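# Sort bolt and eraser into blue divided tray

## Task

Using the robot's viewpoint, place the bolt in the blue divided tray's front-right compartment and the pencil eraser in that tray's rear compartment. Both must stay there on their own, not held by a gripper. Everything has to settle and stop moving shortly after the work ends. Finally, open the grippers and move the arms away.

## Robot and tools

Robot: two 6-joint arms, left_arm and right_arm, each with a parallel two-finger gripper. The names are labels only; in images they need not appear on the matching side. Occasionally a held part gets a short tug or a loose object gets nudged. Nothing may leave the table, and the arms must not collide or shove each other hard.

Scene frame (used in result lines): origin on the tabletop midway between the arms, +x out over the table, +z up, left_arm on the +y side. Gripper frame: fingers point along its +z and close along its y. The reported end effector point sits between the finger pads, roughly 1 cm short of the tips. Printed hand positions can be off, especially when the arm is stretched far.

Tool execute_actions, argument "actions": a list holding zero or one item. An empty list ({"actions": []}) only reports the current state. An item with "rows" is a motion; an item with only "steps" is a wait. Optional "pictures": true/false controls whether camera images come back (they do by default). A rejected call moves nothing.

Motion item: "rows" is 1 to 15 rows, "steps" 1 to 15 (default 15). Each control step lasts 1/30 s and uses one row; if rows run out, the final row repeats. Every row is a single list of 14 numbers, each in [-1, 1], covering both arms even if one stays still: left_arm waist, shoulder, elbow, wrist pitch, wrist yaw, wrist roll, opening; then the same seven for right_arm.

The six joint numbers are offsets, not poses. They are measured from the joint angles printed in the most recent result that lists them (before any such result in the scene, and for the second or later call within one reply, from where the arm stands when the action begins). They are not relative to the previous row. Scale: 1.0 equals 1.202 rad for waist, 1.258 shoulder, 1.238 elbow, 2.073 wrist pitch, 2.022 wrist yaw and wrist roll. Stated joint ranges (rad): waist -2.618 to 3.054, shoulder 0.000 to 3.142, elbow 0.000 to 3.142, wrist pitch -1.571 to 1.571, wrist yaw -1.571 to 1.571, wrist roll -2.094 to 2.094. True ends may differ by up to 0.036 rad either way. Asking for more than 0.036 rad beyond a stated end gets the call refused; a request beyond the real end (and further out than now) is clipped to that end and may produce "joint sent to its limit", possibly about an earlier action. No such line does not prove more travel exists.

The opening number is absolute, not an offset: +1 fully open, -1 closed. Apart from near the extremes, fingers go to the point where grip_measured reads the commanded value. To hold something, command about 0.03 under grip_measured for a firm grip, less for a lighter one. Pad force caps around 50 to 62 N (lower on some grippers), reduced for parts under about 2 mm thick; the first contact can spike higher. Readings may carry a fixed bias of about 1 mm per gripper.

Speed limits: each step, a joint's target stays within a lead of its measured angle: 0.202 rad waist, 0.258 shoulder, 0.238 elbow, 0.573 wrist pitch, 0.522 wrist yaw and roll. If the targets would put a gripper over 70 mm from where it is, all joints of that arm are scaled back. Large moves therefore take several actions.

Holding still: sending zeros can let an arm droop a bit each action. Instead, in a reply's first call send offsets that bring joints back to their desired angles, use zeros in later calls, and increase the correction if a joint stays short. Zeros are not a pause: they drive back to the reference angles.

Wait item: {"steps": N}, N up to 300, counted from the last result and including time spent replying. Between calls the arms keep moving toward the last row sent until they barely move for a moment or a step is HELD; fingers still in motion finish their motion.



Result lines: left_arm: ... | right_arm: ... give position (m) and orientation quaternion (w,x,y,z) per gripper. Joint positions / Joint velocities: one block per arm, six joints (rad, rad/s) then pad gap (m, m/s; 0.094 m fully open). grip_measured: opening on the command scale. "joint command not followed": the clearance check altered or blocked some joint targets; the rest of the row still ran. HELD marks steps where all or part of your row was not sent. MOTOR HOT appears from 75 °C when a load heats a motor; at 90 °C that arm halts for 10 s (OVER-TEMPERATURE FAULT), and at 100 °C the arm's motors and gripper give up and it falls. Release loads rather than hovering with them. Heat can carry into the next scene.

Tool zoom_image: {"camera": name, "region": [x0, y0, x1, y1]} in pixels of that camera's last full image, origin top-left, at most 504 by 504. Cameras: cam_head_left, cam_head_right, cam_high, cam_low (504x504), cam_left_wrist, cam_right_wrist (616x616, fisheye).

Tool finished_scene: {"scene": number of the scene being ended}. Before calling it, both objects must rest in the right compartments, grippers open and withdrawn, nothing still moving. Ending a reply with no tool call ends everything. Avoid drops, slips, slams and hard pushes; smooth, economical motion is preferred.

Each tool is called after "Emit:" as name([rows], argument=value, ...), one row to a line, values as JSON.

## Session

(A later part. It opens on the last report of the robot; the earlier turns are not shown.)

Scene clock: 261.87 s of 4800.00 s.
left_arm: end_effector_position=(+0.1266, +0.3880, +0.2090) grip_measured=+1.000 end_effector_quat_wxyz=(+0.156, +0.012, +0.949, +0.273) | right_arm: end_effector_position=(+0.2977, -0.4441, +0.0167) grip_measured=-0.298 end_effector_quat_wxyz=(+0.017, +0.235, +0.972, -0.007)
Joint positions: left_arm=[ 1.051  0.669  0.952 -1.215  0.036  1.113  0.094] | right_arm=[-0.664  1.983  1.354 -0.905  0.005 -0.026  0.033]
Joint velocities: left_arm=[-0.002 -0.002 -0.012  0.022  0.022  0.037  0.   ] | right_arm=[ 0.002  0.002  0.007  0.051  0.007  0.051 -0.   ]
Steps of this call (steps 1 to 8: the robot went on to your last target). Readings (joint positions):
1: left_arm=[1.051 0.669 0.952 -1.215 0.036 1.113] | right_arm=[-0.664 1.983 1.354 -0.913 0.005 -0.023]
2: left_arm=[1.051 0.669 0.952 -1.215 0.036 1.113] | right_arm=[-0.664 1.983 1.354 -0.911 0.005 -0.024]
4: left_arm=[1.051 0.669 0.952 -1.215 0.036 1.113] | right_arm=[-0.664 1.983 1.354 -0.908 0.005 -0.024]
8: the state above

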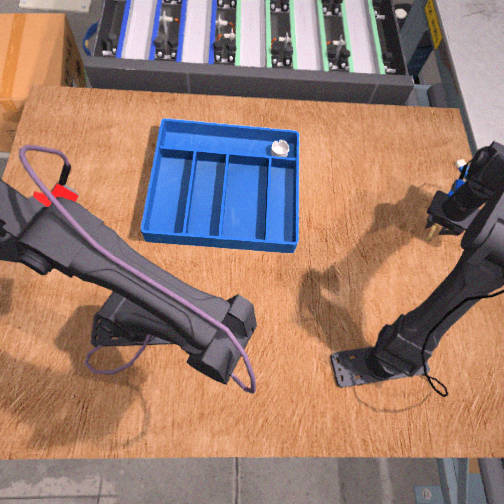

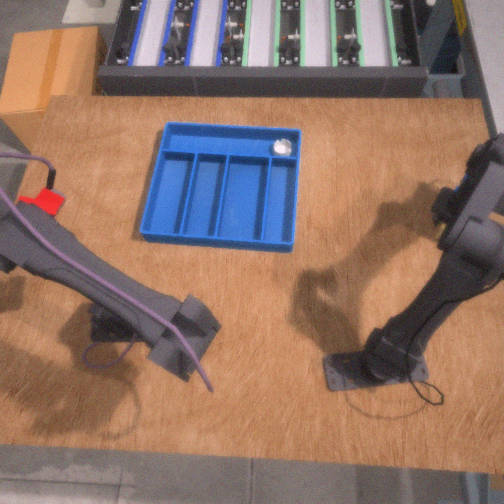

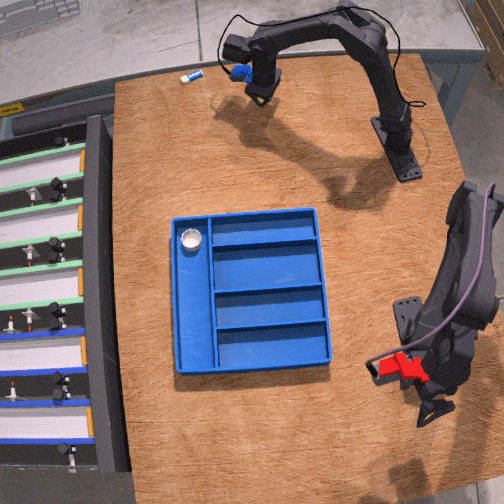

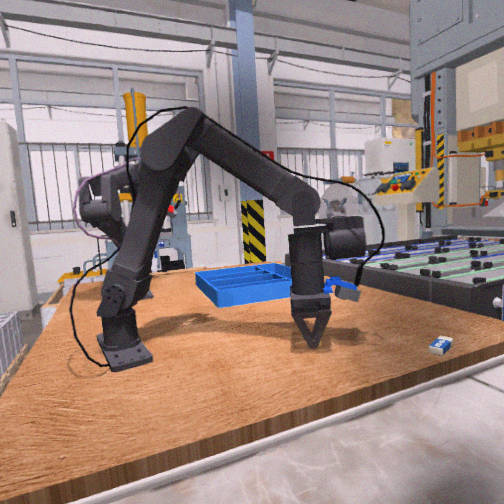

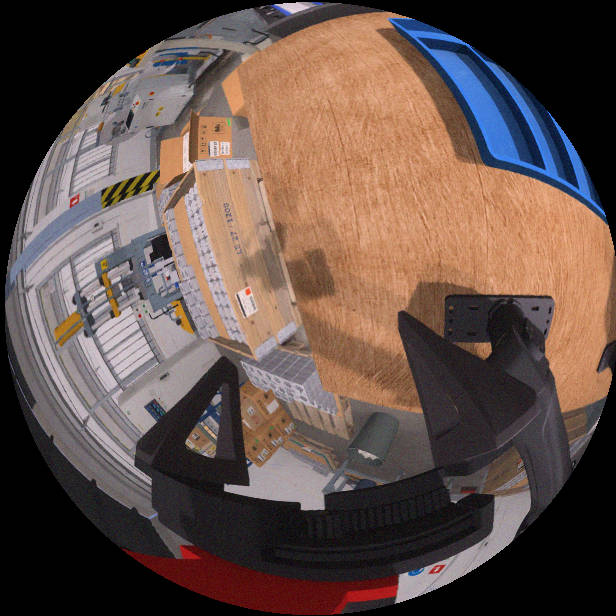

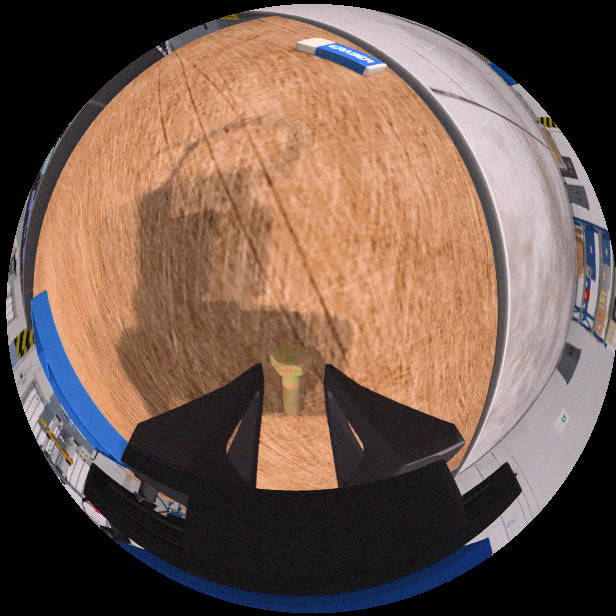

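Emit:
execute_actions([
  {"rows": [[0,0,0,-0.002,0,0,1,0,-0.0064,-0.010,0.002,0,-0.003,-0.3],[0,0,0,-0.002,0,0,1,0,-0.0064,-0.011,-0.004,0,-0.003,-0.32],[0,0,0,-0.002,0,0,1,0,-0.0064,-0.012,-0.010,0,-0.003,-0.34],[0,0,0,-0.002,0,0,1,0,-0.0064,-0.0135,-0.014,0,-0.003,-0.36],[0,0,0,-0.002,0,0,1,0,-0.0064,-0.015,-0.0159,0,-0.003,-0.38],[0,0,0,-0.002,0,0,1,0,-0.0064,-0.0165,-0.0159,0,-0.003,-0.4],[0,0,0,-0.002,0,0,1,0,-0.0064,-0.0177,-0.0159,0,-0.003,-0.4],[0,0,0,-0.002,0,0,1,0,-0.0064,-0.0186,-0.0159,0,-0.003,-0.4]], "steps": 15},
])

Emit:
zoom_image(camera="cam_low", region=[270, 290, 360, 370])

Scene clock: 281.43 s of 4800.00 s.
left_arm: end_effector_position=(+0.1266, +0.3881, +0.2089) grip_measured=+1.000 end_effector_quat_wxyz=(+0.156, +0.012, +0.949, +0.273) | right_arm: end_effector_position=(+0.2944, -0.4423, +0.0165) grip_measured=-0.398 end_effector_quat_wxyz=(+0.010, +0.235, +0.972, -0.005)
Joint positions: left_arm=[ 1.051  0.669  0.952 -1.215  0.036  1.113  0.094] | right_arm=[-0.664  1.983  1.354 -0.92   0.005 -0.026  0.028]
Joint velocities: left_arm=[-0.007 -0.022 -0.032  0.022 -0.022 -0.037  0.   ] | right_arm=[-0.002 -0.007  0.007 -0.007 -0.022 -0.051  0.001]
Steps of this call (steps 1 to 30: the robot went on to your last target; steps 31 to 90: nothing new was sent; then 16.07 s passed at rest; steps 91 to 105: all 15 steps of this action). Readings (joint positions):
91: left_arm=[1.051 0.669 0.952 -1.215 0.036 1.113] | right_arm=[-0.664 1.983 1.354 -0.903 0.005 -0.026]
92: left_arm=[1.051 0.669 0.952 -1.215 0.036 1.113] | right_arm=[-0.664 1.983 1.354 -0.903 0.005 -0.026]
94: left_arm=[1.051 0.669 0.952 -1.215 0.036 1.113] | right_arm=[-0.664 1.983 1.354 -0.905 0.005 -0.026]
98: left_arm=[1.051 0.669 0.952 -1.215 0.036 1.113] | right_arm=[-0.664 1.983 1.354 -0.914 0.005 -0.026]
105: the state above

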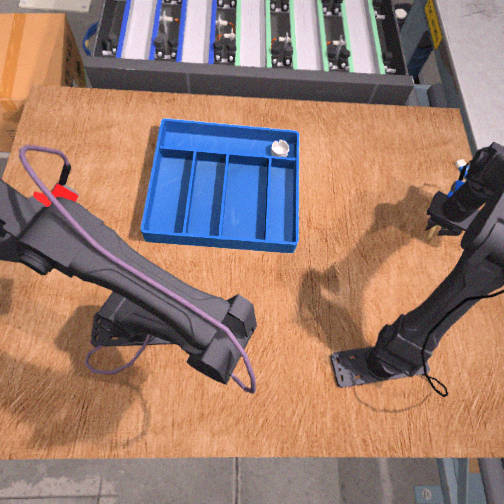

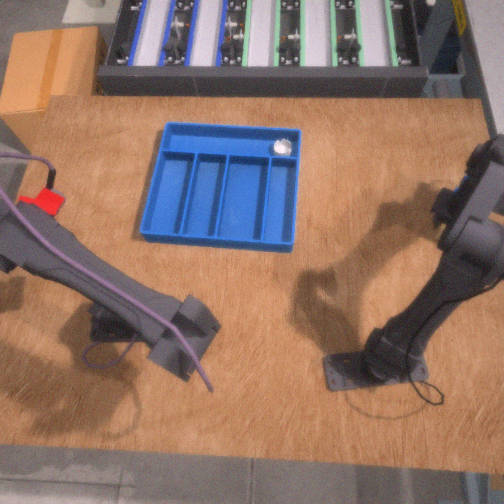

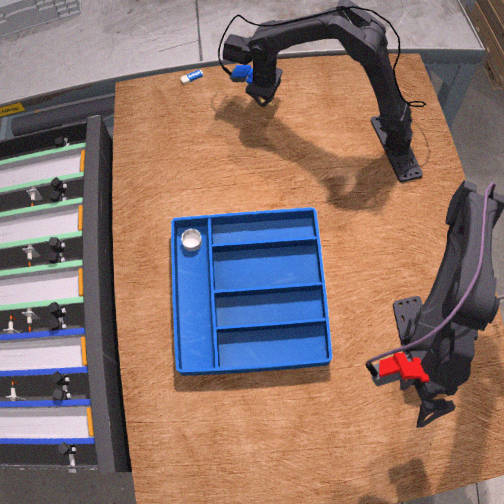

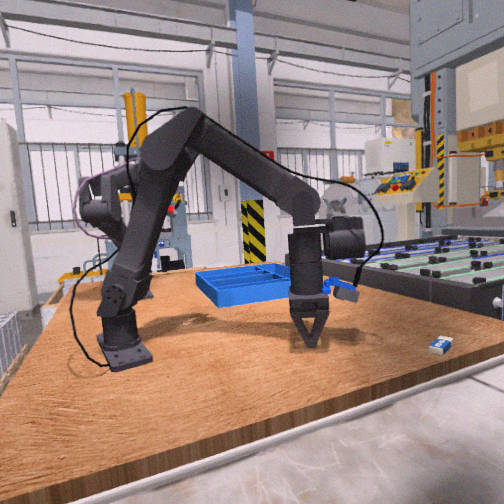

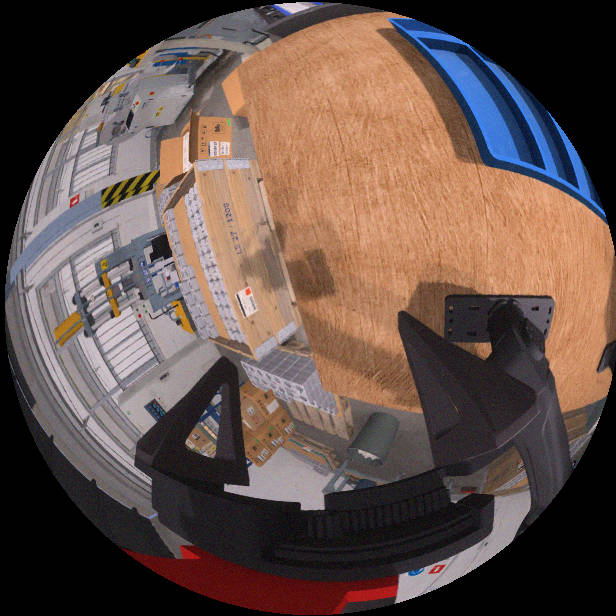

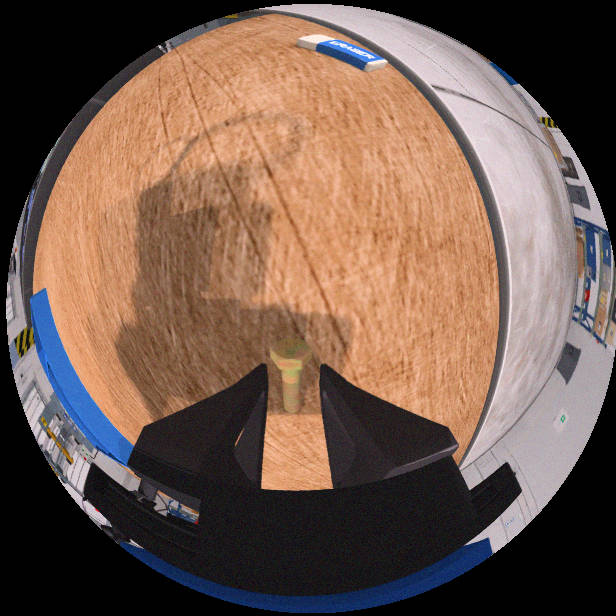

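Region (270, 290, 360, 370) of cam_low's 504x504 image, scaled by 5.600, with more detail than that image has.

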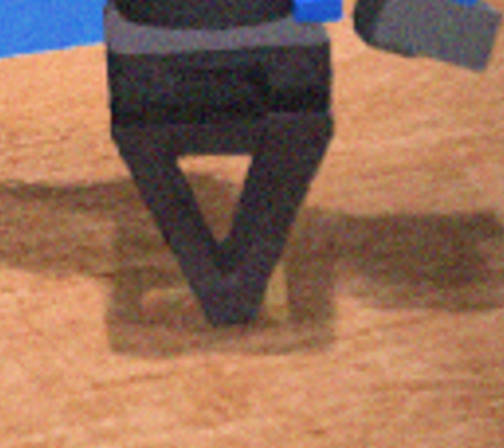

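Emit:
execute_actions([
  {"rows": [[0,0,0,-0.002,0,0,1,0,-0.0064,-0.0195,-0.0087,0,-0.003,-0.4],[0,0,0,-0.002,0,0,1,0,-0.0064,-0.0205,-0.0087,0,-0.003,-0.42],[0,0,0,-0.002,0,0,1,0,-0.0064,-0.0215,-0.0087,0,-0.003,-0.44],[0,0,0,-0.002,0,0,1,0,-0.0064,-0.0225,-0.0087,0,-0.003,-0.46],[0,0,0,-0.002,0,0,1,0,-0.0064,-0.0235,-0.0087,0,-0.003,-0.48],[0,0,0,-0.002,0,0,1,0,-0.0064,-0.0242,-0.0087,0,-0.003,-0.5]], "steps": 12},
], pictures=false)

Scene clock: 293.07 s of 4800.00 s.
left_arm: end_effector_position=(+0.1266, +0.3881, +0.2089) grip_measured=+1.000 end_effector_quat_wxyz=(+0.156, +0.012, +0.949, +0.273) | right_arm: end_effector_position=(+0.2894, -0.4395, +0.0132) grip_measured=-0.498 end_effector_quat_wxyz=(+0.002, +0.235, +0.972, -0.003)
Joint positions: left_arm=[ 1.051  0.669  0.952 -1.215  0.036  1.113  0.094] | right_arm=[-0.664  1.983  1.34  -0.923  0.005 -0.027  0.024]
Joint velocities: left_arm=[-0.002  0.017 -0.007 -0.022  0.022 -0.139  0.   ] | right_arm=[-0.002 -0.002  0.007 -0.095 -0.022  0.022  0.   ]
Steps of this call (steps 1 to 15: the robot went on to your last target; steps 16 to 90: nothing new was sent; then 8.23 s passed at rest; steps 91 to 102: all 12 steps of this action). Readings (joint positions):
91: left_arm=[1.051 0.669 0.952 -1.215 0.036 1.113] | right_arm=[-0.664 1.983 1.354 -0.921 0.005 -0.026]
92: left_arm=[1.051 0.669 0.952 -1.215 0.036 1.113] | right_arm=[-0.664 1.983 1.354 -0.921 0.005 -0.026]
94: left_arm=[1.051 0.669 0.952 -1.215 0.036 1.113] | right_arm=[-0.664 1.983 1.353 -0.921 0.005 -0.027]
98: left_arm=[1.051 0.669 0.952 -1.215 0.036 1.113] | right_arm=[-0.664 1.983 1.342 -0.922 0.005 -0.027]
102: the state above

Emit:
execute_actions([
  {"rows": [[0,0,0,-0.002,0,0,1,0,-0.0064,-0.010,-0.006,0,-0.002,-0.55],[0,0,0,-0.002,0,0,1,0,-0.0064,-0.010,-0.006,0,-0.002,-0.6],[0,0,0,-0.002,0,0,1,0,-0.0064,-0.010,-0.006,0,-0.002,-0.65],[0,0,0,-0.002,0,0,1,0,-0.0064,-0.010,-0.006,0,-0.002,-0.69],[0,0,0,-0.002,0,0,1,0,-0.0064,-0.010,-0.006,0,-0.002,-0.72],[0,0,0,-0.002,0,0,1,0,-0.0064,-0.010,-0.006,0,-0.002,-0.745],[0,0,0,-0.002,0,0,1,0,-0.0064,-0.010,-0.006,0,-0.002,-0.765],[0,0,0,-0.002,0,0,1,0,-0.0064,-0.010,-0.006,0,-0.002,-0.78],[0,0,0,-0.002,0,0,1,0,-0.0064,-0.010,-0.006,0,-0.002,-0.795],[0,0,0,-0.002,0,0,1,0,-0.0064,-0.010,-0.006,0,-0.002,-0.81],[0,0,0,-0.002,0,0,1,0,-0.0064,-0.010,-0.006,0,-0.002,-0.825]], "steps": 15},
])

Emit:
zoom_image(camera="cam_low", region=[270, 290, 360, 370])

Emit:
zoom_image(camera="cam_right_wrist", region=[220, 300, 370, 430])

Scene clock: 300.97 s of 4800.00 s.
left_arm: end_effector_position=(+0.1266, +0.3881, +0.2089) grip_measured=+1.000 end_effector_quat_wxyz=(+0.156, +0.012, +0.949, +0.273) | right_arm: end_effector_position=(+0.2894, -0.4395, +0.0132) grip_measured=-0.816 end_effector_quat_wxyz=(+0.002, +0.235, +0.972, -0.003)
Joint positions: left_arm=[ 1.051  0.669  0.952 -1.215  0.036  1.113  0.094] | right_arm=[-0.664  1.983  1.34  -0.923  0.005 -0.027  0.009]
Joint velocities: left_arm=[-0.002 -0.002  0.017 -0.007 -0.037 -0.066  0.   ] | right_arm=[ 0.002  0.012 -0.002 -0.037 -0.066 -0.081 -0.   ]
Steps of this call (steps 1 to 15: the robot went on to your last target; steps 16 to 90: nothing new was sent; then 4.40 s passed at rest; steps 91 to 105: all 15 steps of this action). Readings (joint positions):
91: left_arm=[1.051 0.669 0.952 -1.215 0.036 1.113] | right_arm=[-0.664 1.983 1.340 -0.923 0.005 -0.027]
92: left_arm=[1.051 0.669 0.952 -1.215 0.036 1.113] | right_arm=[-0.664 1.983 1.340 -0.923 0.005 -0.027]
94: left_arm=[1.051 0.669 0.952 -1.215 0.036 1.113] | right_arm=[-0.664 1.983 1.340 -0.923 0.005 -0.027]
98: left_arm=[1.051 0.669 0.952 -1.215 0.036 1.113] | right_arm=[-0.664 1.983 1.340 -0.923 0.005 -0.027]
105: the state above

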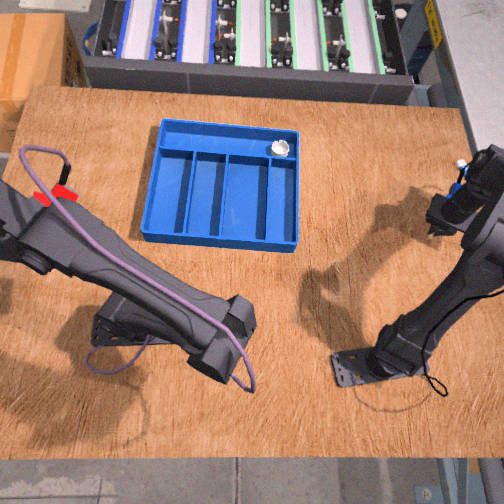

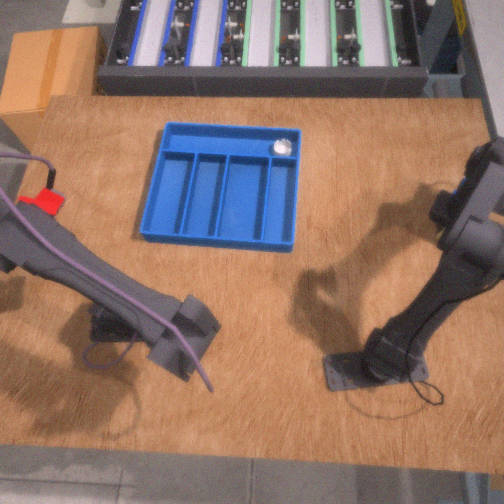

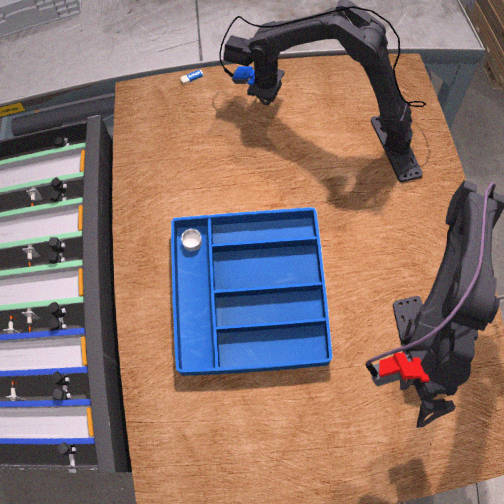

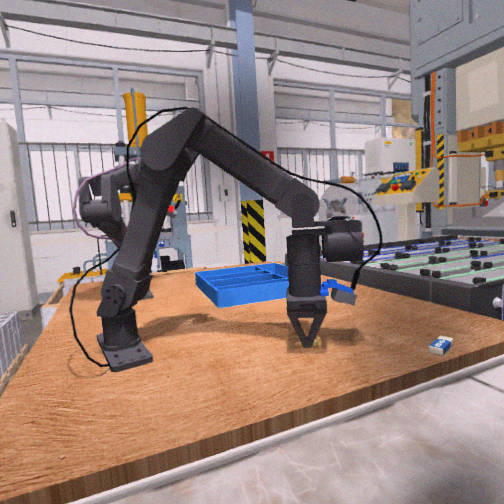

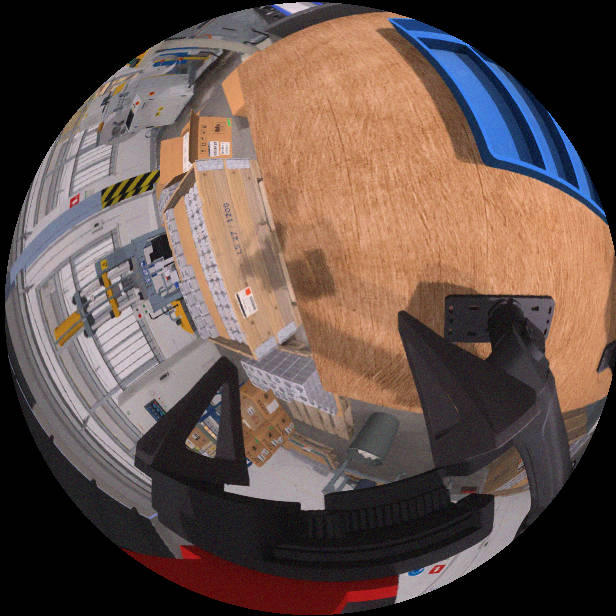

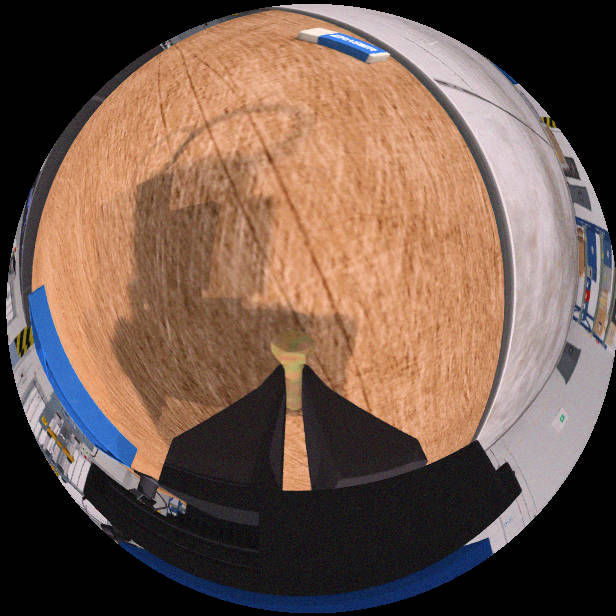

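Region (270, 290, 360, 370) of cam_low's 504x504 image, scaled by 5.600, with more detail than that image has.

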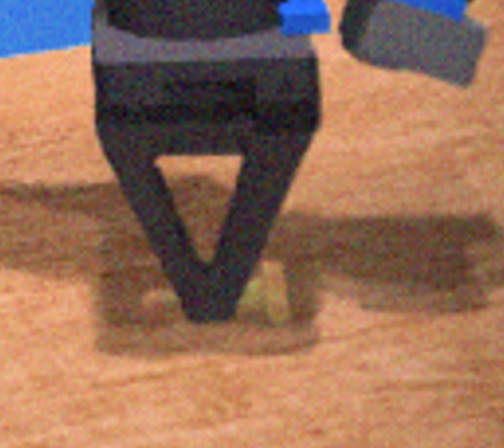

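Region (220, 300, 370, 430) of cam_right_wrist's 616x616 image, scaled by 3.360, with more detail than that image has; it fills the top 437 rows of this view, and the rest is white.

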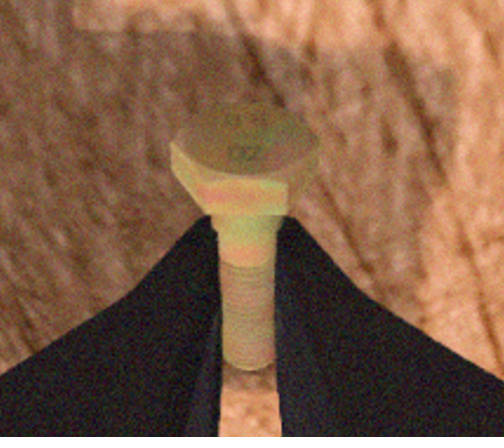

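Emit:
execute_actions([
  {"rows": [[0,0,0,-0.002,0,0,1,0,-0.0064,0.0,-0.008,0,0,-0.84],[0,0,0,-0.002,0,0,1,0,-0.0064,0.015,-0.02,0,0,-0.85],[0,0,0,-0.002,0,0,1,0.003,-0.0064,0.04,-0.04,0,0.005,-0.85],[0,0,0,-0.002,0,0,1,0.015,-0.005,0.075,-0.065,-0.002,0.015,-0.85],[0,0,0,-0.002,0,0,1,0.04,0.0,0.12,-0.09,-0.003,0.035,-0.85],[0,0,0,-0.002,0,0,1,0.08,0.01,0.17,-0.115,-0.004,0.06,-0.85],[0,0,0,-0.002,0,0,1,0.14,0.025,0.225,-0.14,-0.005,0.09,-0.85],[0,0,0,-0.002,0,0,1,0.21,0.042,0.28,-0.163,-0.006,0.12,-0.85],[0,0,0,-0.002,0,0,1,0.29,0.062,0.335,-0.182,-0.007,0.155,-0.85],[0,0,0,-0.002,0,0,1,0.38,0.083,0.385,-0.197,-0.007,0.188,-0.85],[0,0,0,-0.002,0,0,1,0.47,0.103,0.43,-0.208,-0.007,0.22,-0.85],[0,0,0,-0.002,0,0,1,0.56,0.12,0.465,-0.215,-0.007,0.247,-0.85],[0,0,0,-0.002,0,0,1,0.66,0.135,0.492,-0.22,-0.007,0.27,-0.85],[0,0,0,-0.002,0,0,1,0.75,0.145,0.507,-0.22,-0.007,0.287,-0.85],[0,0,0,-0.002,0,0,1,0.8394,0.150,0.513,-0.22,-0.007,0.297,-0.85]], "steps": 15},
], pictures=false)

Emit:
execute_actions([
  {"steps": 28},
])

Scene clock: 357.67 s of 4800.00 s.
left_arm: end_effector_position=(+0.1266, +0.3880, +0.2090) grip_measured=+1.000 end_effector_quat_wxyz=(+0.156, +0.012, +0.949, +0.273) | right_arm: end_effector_position=(+0.4151, -0.2913, +0.1046) grip_measured=-0.835 end_effector_quat_wxyz=(+0.064, +0.199, +0.978, +0.004)
Joint positions: left_arm=[ 1.051  0.669  0.952 -1.215  0.036  1.113  0.094] | right_arm=[-0.215  2.119  1.907 -1.231  0.011  0.35   0.008]
Joint velocities: left_arm=[-0.017  0.002  0.002  0.066  0.007 -0.007  0.   ] | right_arm=[ 1.595  0.354  0.799 -0.271 -0.081  1.165 -0.   ]
Steps of this call (steps 1 to 15: the robot went on to your last target; steps 16 to 90: nothing new was sent; then 53.20 s passed at rest; steps 91 to 105: all 15 steps of this action). Readings (joint positions):
91: left_arm=[1.051 0.669 0.952 -1.215 0.036 1.113] | right_arm=[-0.664 1.983 1.340 -0.923 0.005 -0.027]
92: left_arm=[1.051 0.669 0.952 -1.215 0.036 1.113] | right_arm=[-0.664 1.983 1.340 -0.925 0.005 -0.027]
94: left_arm=[1.051 0.669 0.952 -1.215 0.036 1.113] | right_arm=[-0.663 1.984 1.356 -0.959 0.005 -0.022]
98: left_arm=[1.051 0.669 0.952 -1.215 0.036 1.113] | right_arm=[-0.585 2.012 1.531 -1.101 0.015 0.062]
105: the state above

Scene clock: 358.60 s of 4800.00 s.
left_arm: end_effector_position=(+0.1266, +0.3880, +0.2090) grip_measured=+1.000 end_effector_quat_wxyz=(+0.156, +0.012, +0.949, +0.273) | right_arm: end_effector_position=(+0.3384, -0.0628, +0.0906) grip_measured=-0.835 end_effector_quat_wxyz=(-0.013, +0.033, +0.999, +0.003)
Joint positions: left_arm=[ 1.051  0.669  0.952 -1.215  0.036  1.113  0.094] | right_arm=[ 0.339  2.175  1.947 -1.361 -0.019  0.568  0.008]
Joint velocities: left_arm=[ 0.022 -0.002  0.002 -0.022 -0.095  0.051  0.   ] | right_arm=[-0.007  0.002 -0.027  0.007  0.037 -0.007 -0.001]
Steps of this call (steps 1 to 28: the robot went on to your last target). Readings (joint positions):
1: left_arm=[1.051 0.669 0.952 -1.215 0.036 1.113] | right_arm=[-0.157 2.130 1.928 -1.239 0.010 0.384]
2: left_arm=[1.051 0.669 0.952 -1.215 0.036 1.113] | right_arm=[-0.100 2.138 1.940 -1.246 0.009 0.412]
4: left_arm=[1.051 0.669 0.952 -1.215 0.036 1.113] | right_arm=[0.015 2.151 1.947 -1.264 0.006 0.457]
8: left_arm=[1.051 0.669 0.952 -1.215 0.036 1.113] | right_arm=[0.249 2.170 1.947 -1.297 0.002 0.514]
28: the state above

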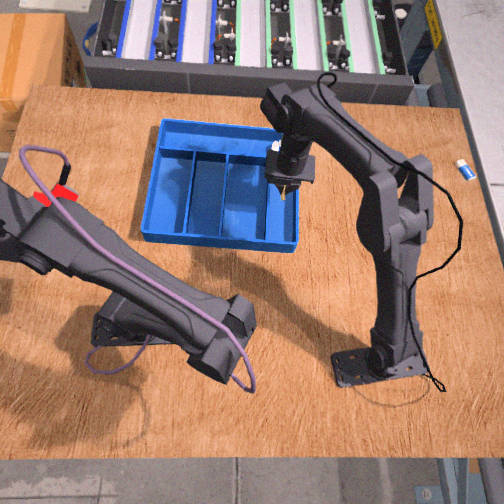

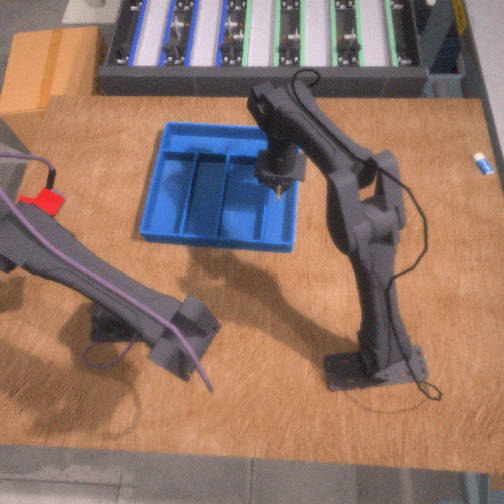

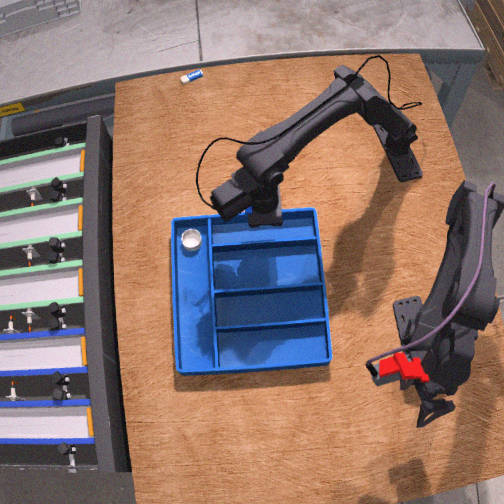

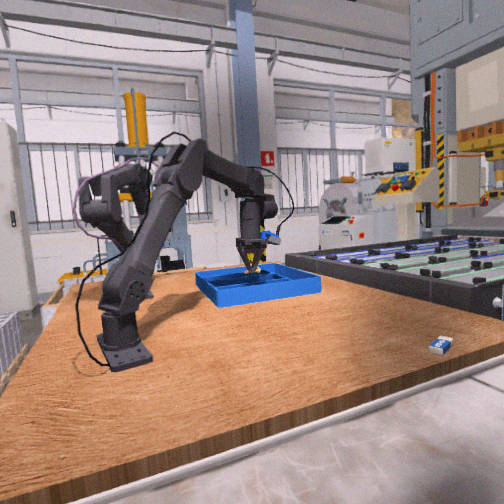

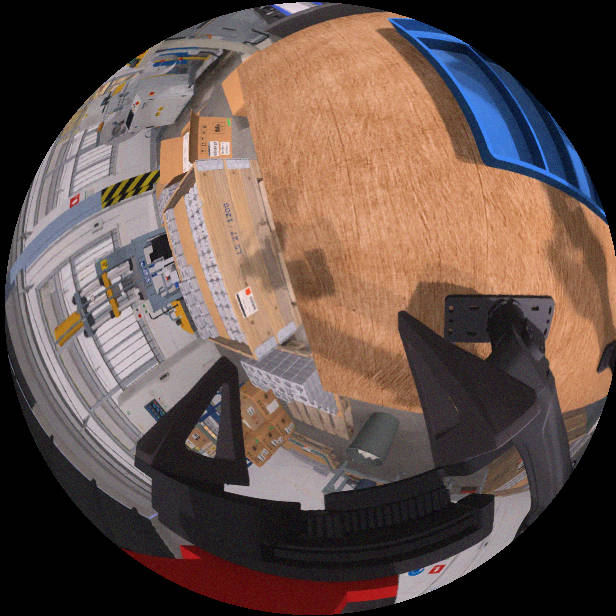

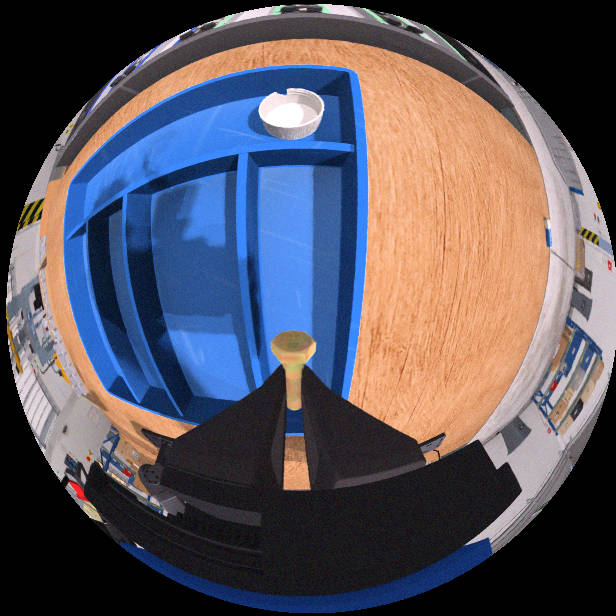

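Emit:
execute_actions([
  {"rows": [[0,0,0,-0.002,0,0,1,-0.002,-0.0026,-0.008,0.0149,0.004,0.0025,-0.85],[0,0,0,-0.002,0,0,1,-0.002,-0.0026,-0.020,0.0327,0.009,0.0025,-0.85],[0,0,0,-0.002,0,0,1,-0.002,-0.0026,-0.033,0.0527,0.014,0.0025,-0.85],[0,0,0,-0.002,0,0,1,-0.002,-0.0026,-0.049,0.0737,0.017,0.0025,-0.85],[0,0,0,-0.002,0,0,1,-0.002,-0.0026,-0.069,0.0948,0.0193,0.0025,-0.85],[0,0,0,-0.002,0,0,1,-0.002,-0.0026,-0.092,0.1149,0.0193,0.0025,-0.85],[0,0,0,-0.002,0,0,1,-0.002,-0.0026,-0.116,0.1329,0.0193,0.0025,-0.85],[0,0,0,-0.002,0,0,1,-0.002,-0.0026,-0.140,0.1479,0.0193,0.0025,-0.85],[0,0,0,-0.002,0,0,1,-0.002,-0.0026,-0.164,0.1594,0.0193,0.0025,-0.85],[0,0,0,-0.002,0,0,1,-0.002,-0.0026,-0.1856,0.1665,0.0193,0.0025,-0.85],[0,0,0,-0.002,0,0,1,-0.002,-0.0026,-0.2037,0.169,0.0193,0.0025,-0.85],[0,0,0,-0.002,0,0,1,-0.002,-0.0026,-0.2172,0.1667,0.0193,0.0025,-0.85],[0,0,0,-0.002,0,0,1,-0.002,-0.0026,-0.2257,0.160,0.0193,0.0025,-0.85],[0,0,0,-0.002,0,0,1,-0.002,-0.0026,-0.2286,0.1533,0.0193,0.0025,-0.85],[0,0,0,-0.002,0,0,1,-0.002,-0.0026,-0.2286,0.1488,0.0193,0.0025,-0.85]], "steps": 15},
], pictures=false)

Emit:
execute_actions([
  {"steps": 6},
])

Scene clock: 424.43 s of 4800.00 s.
left_arm: end_effector_position=(+0.1266, +0.3881, +0.2089) grip_measured=+1.000 end_effector_quat_wxyz=(+0.156, +0.012, +0.949, +0.273) | right_arm: end_effector_position=(+0.3357, -0.0690, +0.0234) grip_measured=-0.835 end_effector_quat_wxyz=(-0.002, +0.033, +0.999, -0.003)
Joint positions: left_arm=[ 1.051  0.669  0.952 -1.215  0.036  1.113  0.094] | right_arm=[ 0.339  2.175  1.677 -1.08   0.004  0.568  0.008]
Joint velocities: left_arm=[-0.012  0.012  0.007 -0.037  0.066 -0.022  0.   ] | right_arm=[-0.007  0.002 -0.252 -0.066 -0.037  0.022 -0.001]
Steps of this call (steps 1 to 30: the robot went on to your last target; steps 31 to 90: nothing new was sent; then 62.33 s passed at rest; steps 91 to 105: all 15 steps of this action). Readings (joint positions):
91: left_arm=[1.051 0.669 0.952 -1.215 0.036 1.113] | right_arm=[0.339 2.175 1.947 -1.360 -0.019 0.568]
92: left_arm=[1.051 0.669 0.952 -1.215 0.036 1.113] | right_arm=[0.339 2.175 1.945 -1.354 -0.018 0.568]
94: left_arm=[1.051 0.669 0.952 -1.215 0.036 1.113] | right_arm=[0.339 2.175 1.931 -1.318 -0.013 0.568]
98: left_arm=[1.051 0.669 0.952 -1.215 0.036 1.113] | right_arm=[0.339 2.175 1.842 -1.193 -0.001 0.568]
105: the state above

Scene clock: 424.63 s of 4800.00 s.
left_arm: end_effector_position=(+0.1266, +0.3881, +0.2089) grip_measured=+1.000 end_effector_quat_wxyz=(+0.156, +0.012, +0.949, +0.273) | right_arm: end_effector_position=(+0.3356, -0.0693, +0.0218) grip_measured=-0.835 end_effector_quat_wxyz=(-0.001, +0.033, +0.999, -0.004)
Joint positions: left_arm=[ 1.051  0.669  0.952 -1.215  0.036  1.113  0.094] | right_arm=[ 0.339  2.175  1.671 -1.073  0.005  0.568  0.008]
Joint velocities: left_arm=[ 0.012 -0.007 -0.002 -0.007  0.022 -0.037  0.   ] | right_arm=[ 0.002  0.012  0.002 -0.022  0.022  0.007 -0.   ]
Steps of this call (steps 1 to 6: the robot went on to your last target). Readings (joint positions):
1: left_arm=[1.051 0.669 0.952 -1.215 0.036 1.113] | right_arm=[0.339 2.175 1.672 -1.080 0.004 0.568]
2: left_arm=[1.051 0.669 0.952 -1.215 0.036 1.113] | right_arm=[0.339 2.175 1.671 -1.080 0.005 0.568]
4: left_arm=[1.051 0.669 0.952 -1.215 0.036 1.113] | right_arm=[0.339 2.175 1.671 -1.076 0.005 0.568]
6: the state above

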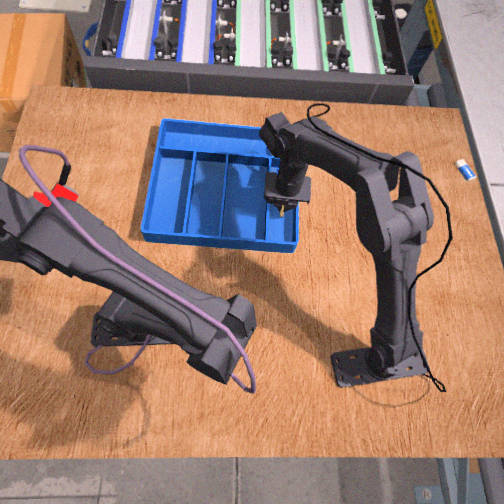

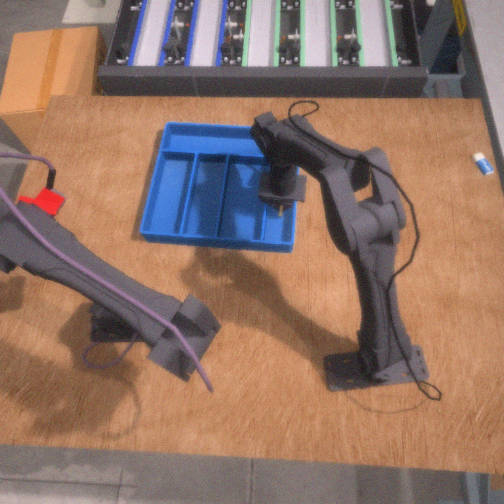

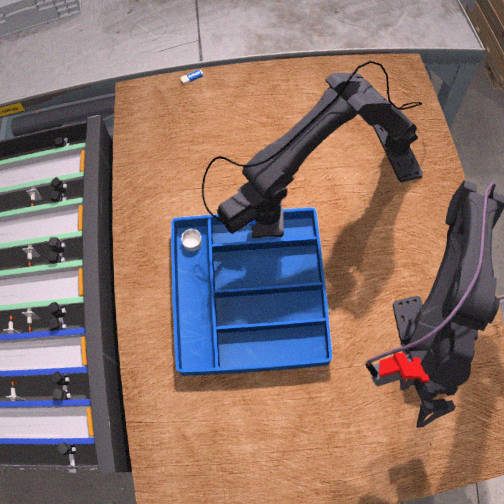

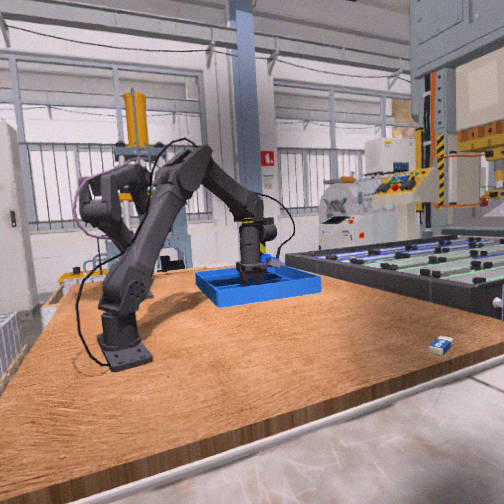

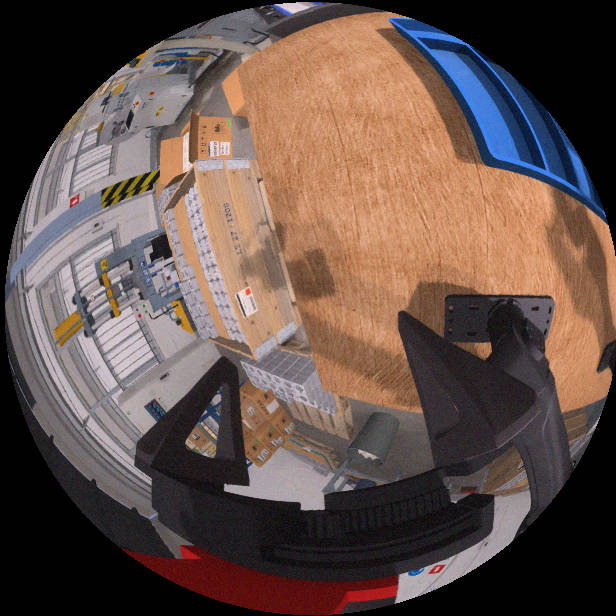

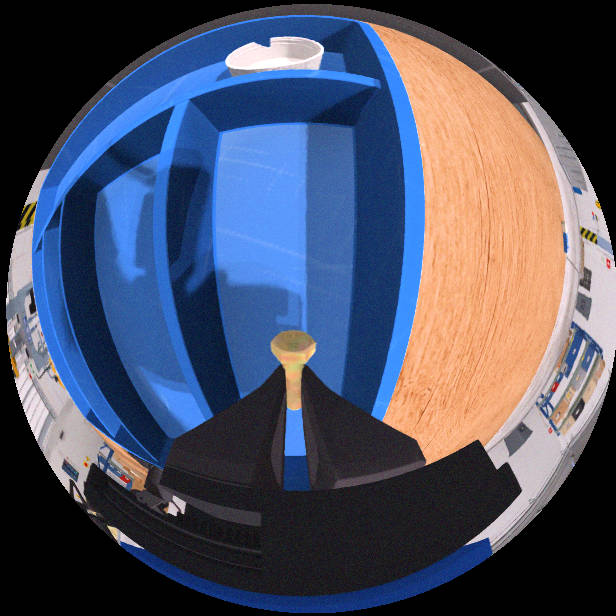

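Emit:
zoom_image(camera="cam_head_left", region=[440, 145, 490, 195])

Emit:
zoom_image(camera="cam_high", region=[165, 55, 220, 100])

Emit:
zoom_image(camera="cam_low", region=[410, 320, 470, 370])

Region (440, 145, 490, 195) of cam_head_left's 504x504 image, scaled by 10.080, with more detail than that image has.

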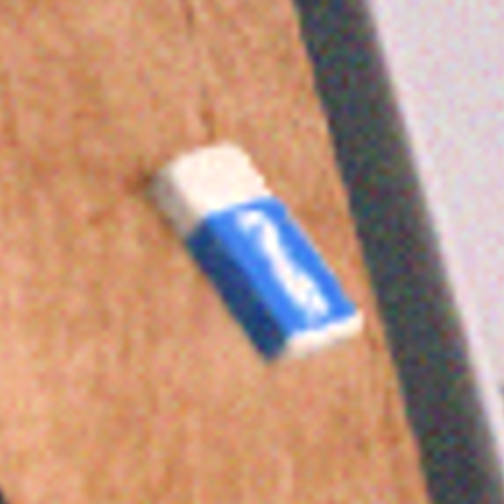

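Region (165, 55, 220, 100) of cam_high's 504x504 image, scaled by 9.164, with more detail than that image has; it fills the top 412 rows of this view, and the rest is white.

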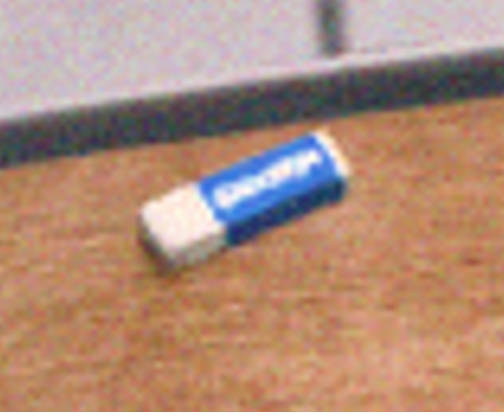

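Region (410, 320, 470, 370) of cam_low's 504x504 image, scaled by 8.400, with more detail than that image has.

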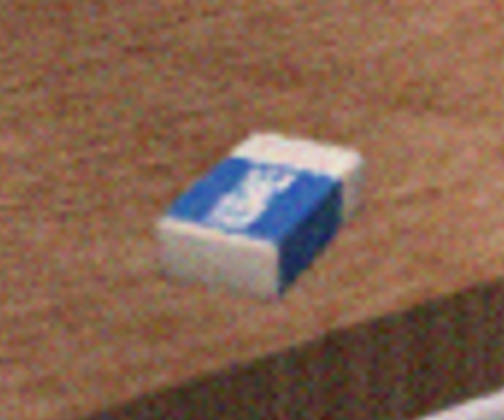

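Emit:
execute_actions([
  {"rows": [[0,0,0,-0.002,0,0,1,0,-0.0026,-0.005,0.004,0.004,0.002,-0.79],[0,0,0,-0.002,0,0,1,0,-0.0026,-0.003,0.004,0.004,0.002,-0.71],[0,0,0,-0.002,0,0,1,0,-0.0026,0.004,0.002,0.004,0.002,-0.63],[0,0,0,-0.002,0,0,1,0,-0.0026,0.022,-0.012,0.004,0.002,-0.58],[0,0,0,-0.002,0,0,1,0,-0.0026,0.048,-0.035,0.004,0.002,-0.55],[0,0,0,-0.002,0,0,1,0,-0.0026,0.08,-0.06,0.004,0.002,-0.55],[0,0,0,-0.002,0,0,1,0,-0.0026,0.115,-0.085,0.004,0.002,-0.55],[0,0,0,-0.002,0,0,1,0,-0.0026,0.155,-0.105,0.004,0.002,-0.55],[0,0,0,-0.002,0,0,1,0,-0.0026,0.195,-0.12,0.004,0.004,-0.55],[0,0,0,-0.002,0,0,1,-0.005,0.0,0.235,-0.125,0.01,0.01,-0.55],[0,0,0,-0.002,0,0,1,-0.03,0.01,0.27,-0.115,0.025,0.02,-0.5],[0,0,0,-0.002,0,0,1,-0.08,0.03,0.305,-0.09,0.05,0.035,-0.4],[0,0,0,-0.002,0,0,1,-0.15,0.06,0.335,-0.05,0.085,0.05,-0.2],[0,0,0,-0.002,0,0,1,-0.25,0.10,0.365,0.0,0.13,0.068,0.2],[0,0,0,-0.002,0,0,1,-0.7354,0.1753,0.4031,0.0733,0.1857,0.0838,1]], "steps": 15},
], pictures=false)

Emit:
execute_actions([
  {"steps": 32},
])

Scene clock: 530.03 s of 4800.00 s.
left_arm: end_effector_position=(+0.1266, +0.3881, +0.2089) grip_measured=+1.000 end_effector_quat_wxyz=(+0.156, +0.012, +0.949, +0.273) | right_arm: end_effector_position=(+0.4179, -0.0799, +0.1131) grip_measured=+0.244 end_effector_quat_wxyz=(+0.114, +0.099, +0.988, +0.026)
Joint positions: left_arm=[ 1.051  0.669  0.952 -1.215  0.036  1.113  0.094] | right_arm=[ 0.261  2.198  2.047 -1.196  0.068  0.617  0.058]
Joint velocities: left_arm=[ 0.002 -0.012  0.002  0.022  0.081  0.037  0.   ] | right_arm=[-0.828  0.305  0.813  0.696  0.784  0.242  0.422]
Steps of this call (steps 1 to 30: the robot went on to your last target; steps 31 to 90: nothing new was sent; then 101.90 s passed at rest; steps 91 to 105: all 15 steps of this action). Readings (joint positions):
91: left_arm=[1.051 0.669 0.952 -1.215 0.036 1.113] | right_arm=[0.339 2.175 1.671 -1.069 0.006 0.568]
92: left_arm=[1.051 0.669 0.952 -1.215 0.036 1.113] | right_arm=[0.339 2.175 1.671 -1.069 0.006 0.568]
94: left_arm=[1.051 0.669 0.952 -1.215 0.036 1.113] | right_arm=[0.339 2.175 1.671 -1.069 0.006 0.568]
98: left_arm=[1.051 0.669 0.952 -1.215 0.036 1.113] | right_arm=[0.339 2.184 1.753 -1.164 0.006 0.568]
105: the state above

Scene clock: 531.10 s of 4800.00 s.
left_arm: end_effector_position=(+0.1266, +0.3880, +0.2090) grip_measured=+1.000 end_effector_quat_wxyz=(+0.156, +0.012, +0.949, +0.273) | right_arm: end_effector_position=(+0.4679, -0.5318, +0.0753) grip_measured=+1.000 end_effector_quat_wxyz=(+0.218, +0.538, +0.801, -0.146)
Joint positions: left_arm=[ 1.051  0.669  0.952 -1.215  0.036  1.113  0.094] | right_arm=[-0.54   2.4    2.148 -0.931  0.374  0.732  0.094]
Joint velocities: left_arm=[-0.017 -0.012 -0.002  0.007  0.022  0.037  0.   ] | right_arm=[ 0.129 -0.012 -0.007 -0.037  0.022 -0.037  0.   ]
Steps of this call (steps 1 to 32: the robot went on to your last target). Readings (joint positions):
1: left_arm=[1.051 0.669 0.952 -1.215 0.036 1.113] | right_arm=[0.231 2.211 2.072 -1.167 0.093 0.626]
2: left_arm=[1.051 0.669 0.952 -1.215 0.036 1.113] | right_arm=[0.199 2.228 2.091 -1.139 0.116 0.636]
4: left_arm=[1.051 0.669 0.952 -1.215 0.036 1.113] | right_arm=[0.135 2.266 2.114 -1.090 0.158 0.652]
8: left_arm=[1.051 0.669 0.952 -1.215 0.036 1.113] | right_arm=[-0.008 2.341 2.124 -1.021 0.224 0.679]
32: the state above

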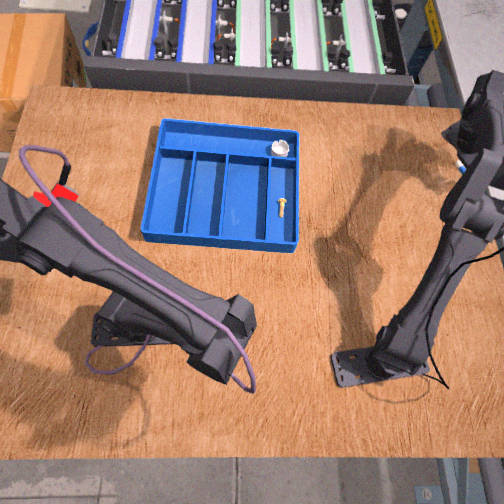

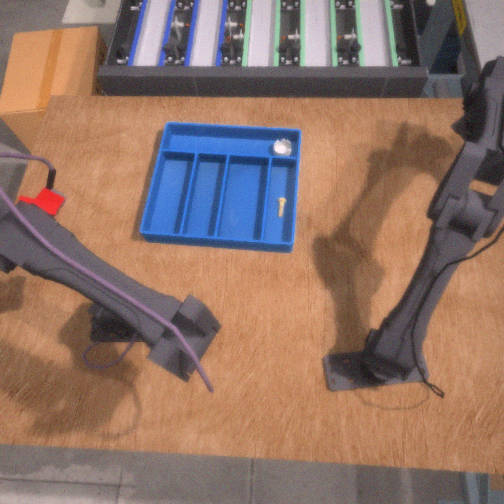

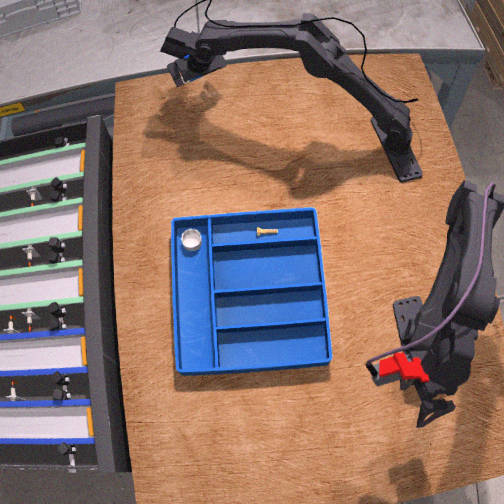

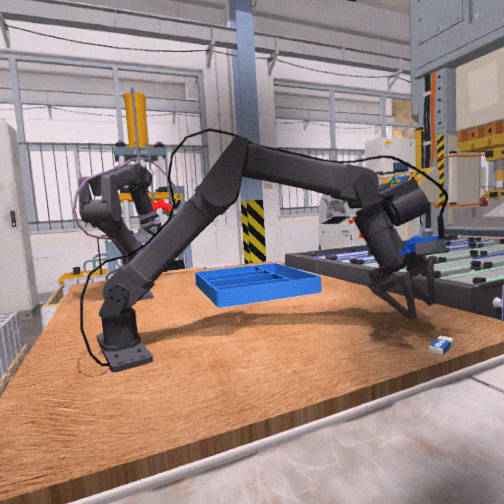

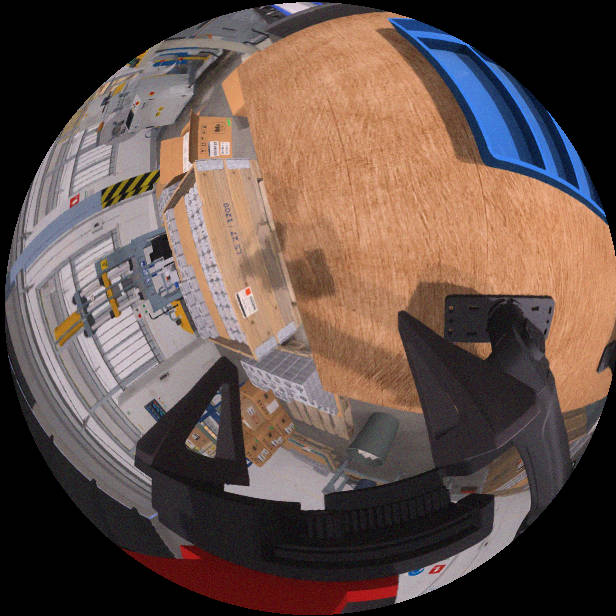

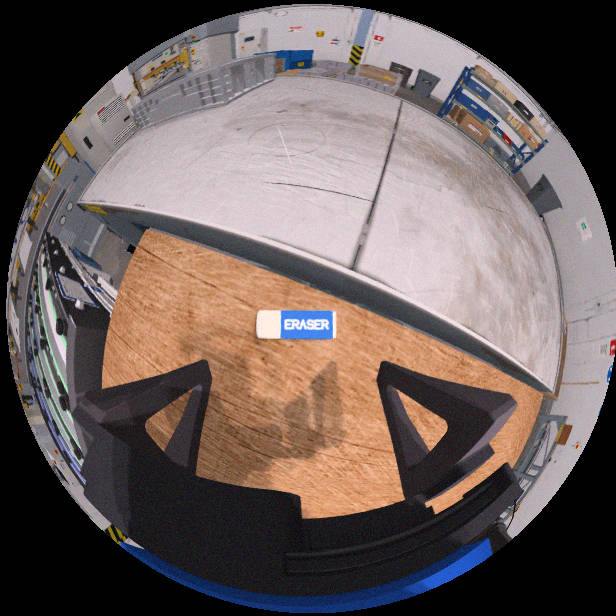

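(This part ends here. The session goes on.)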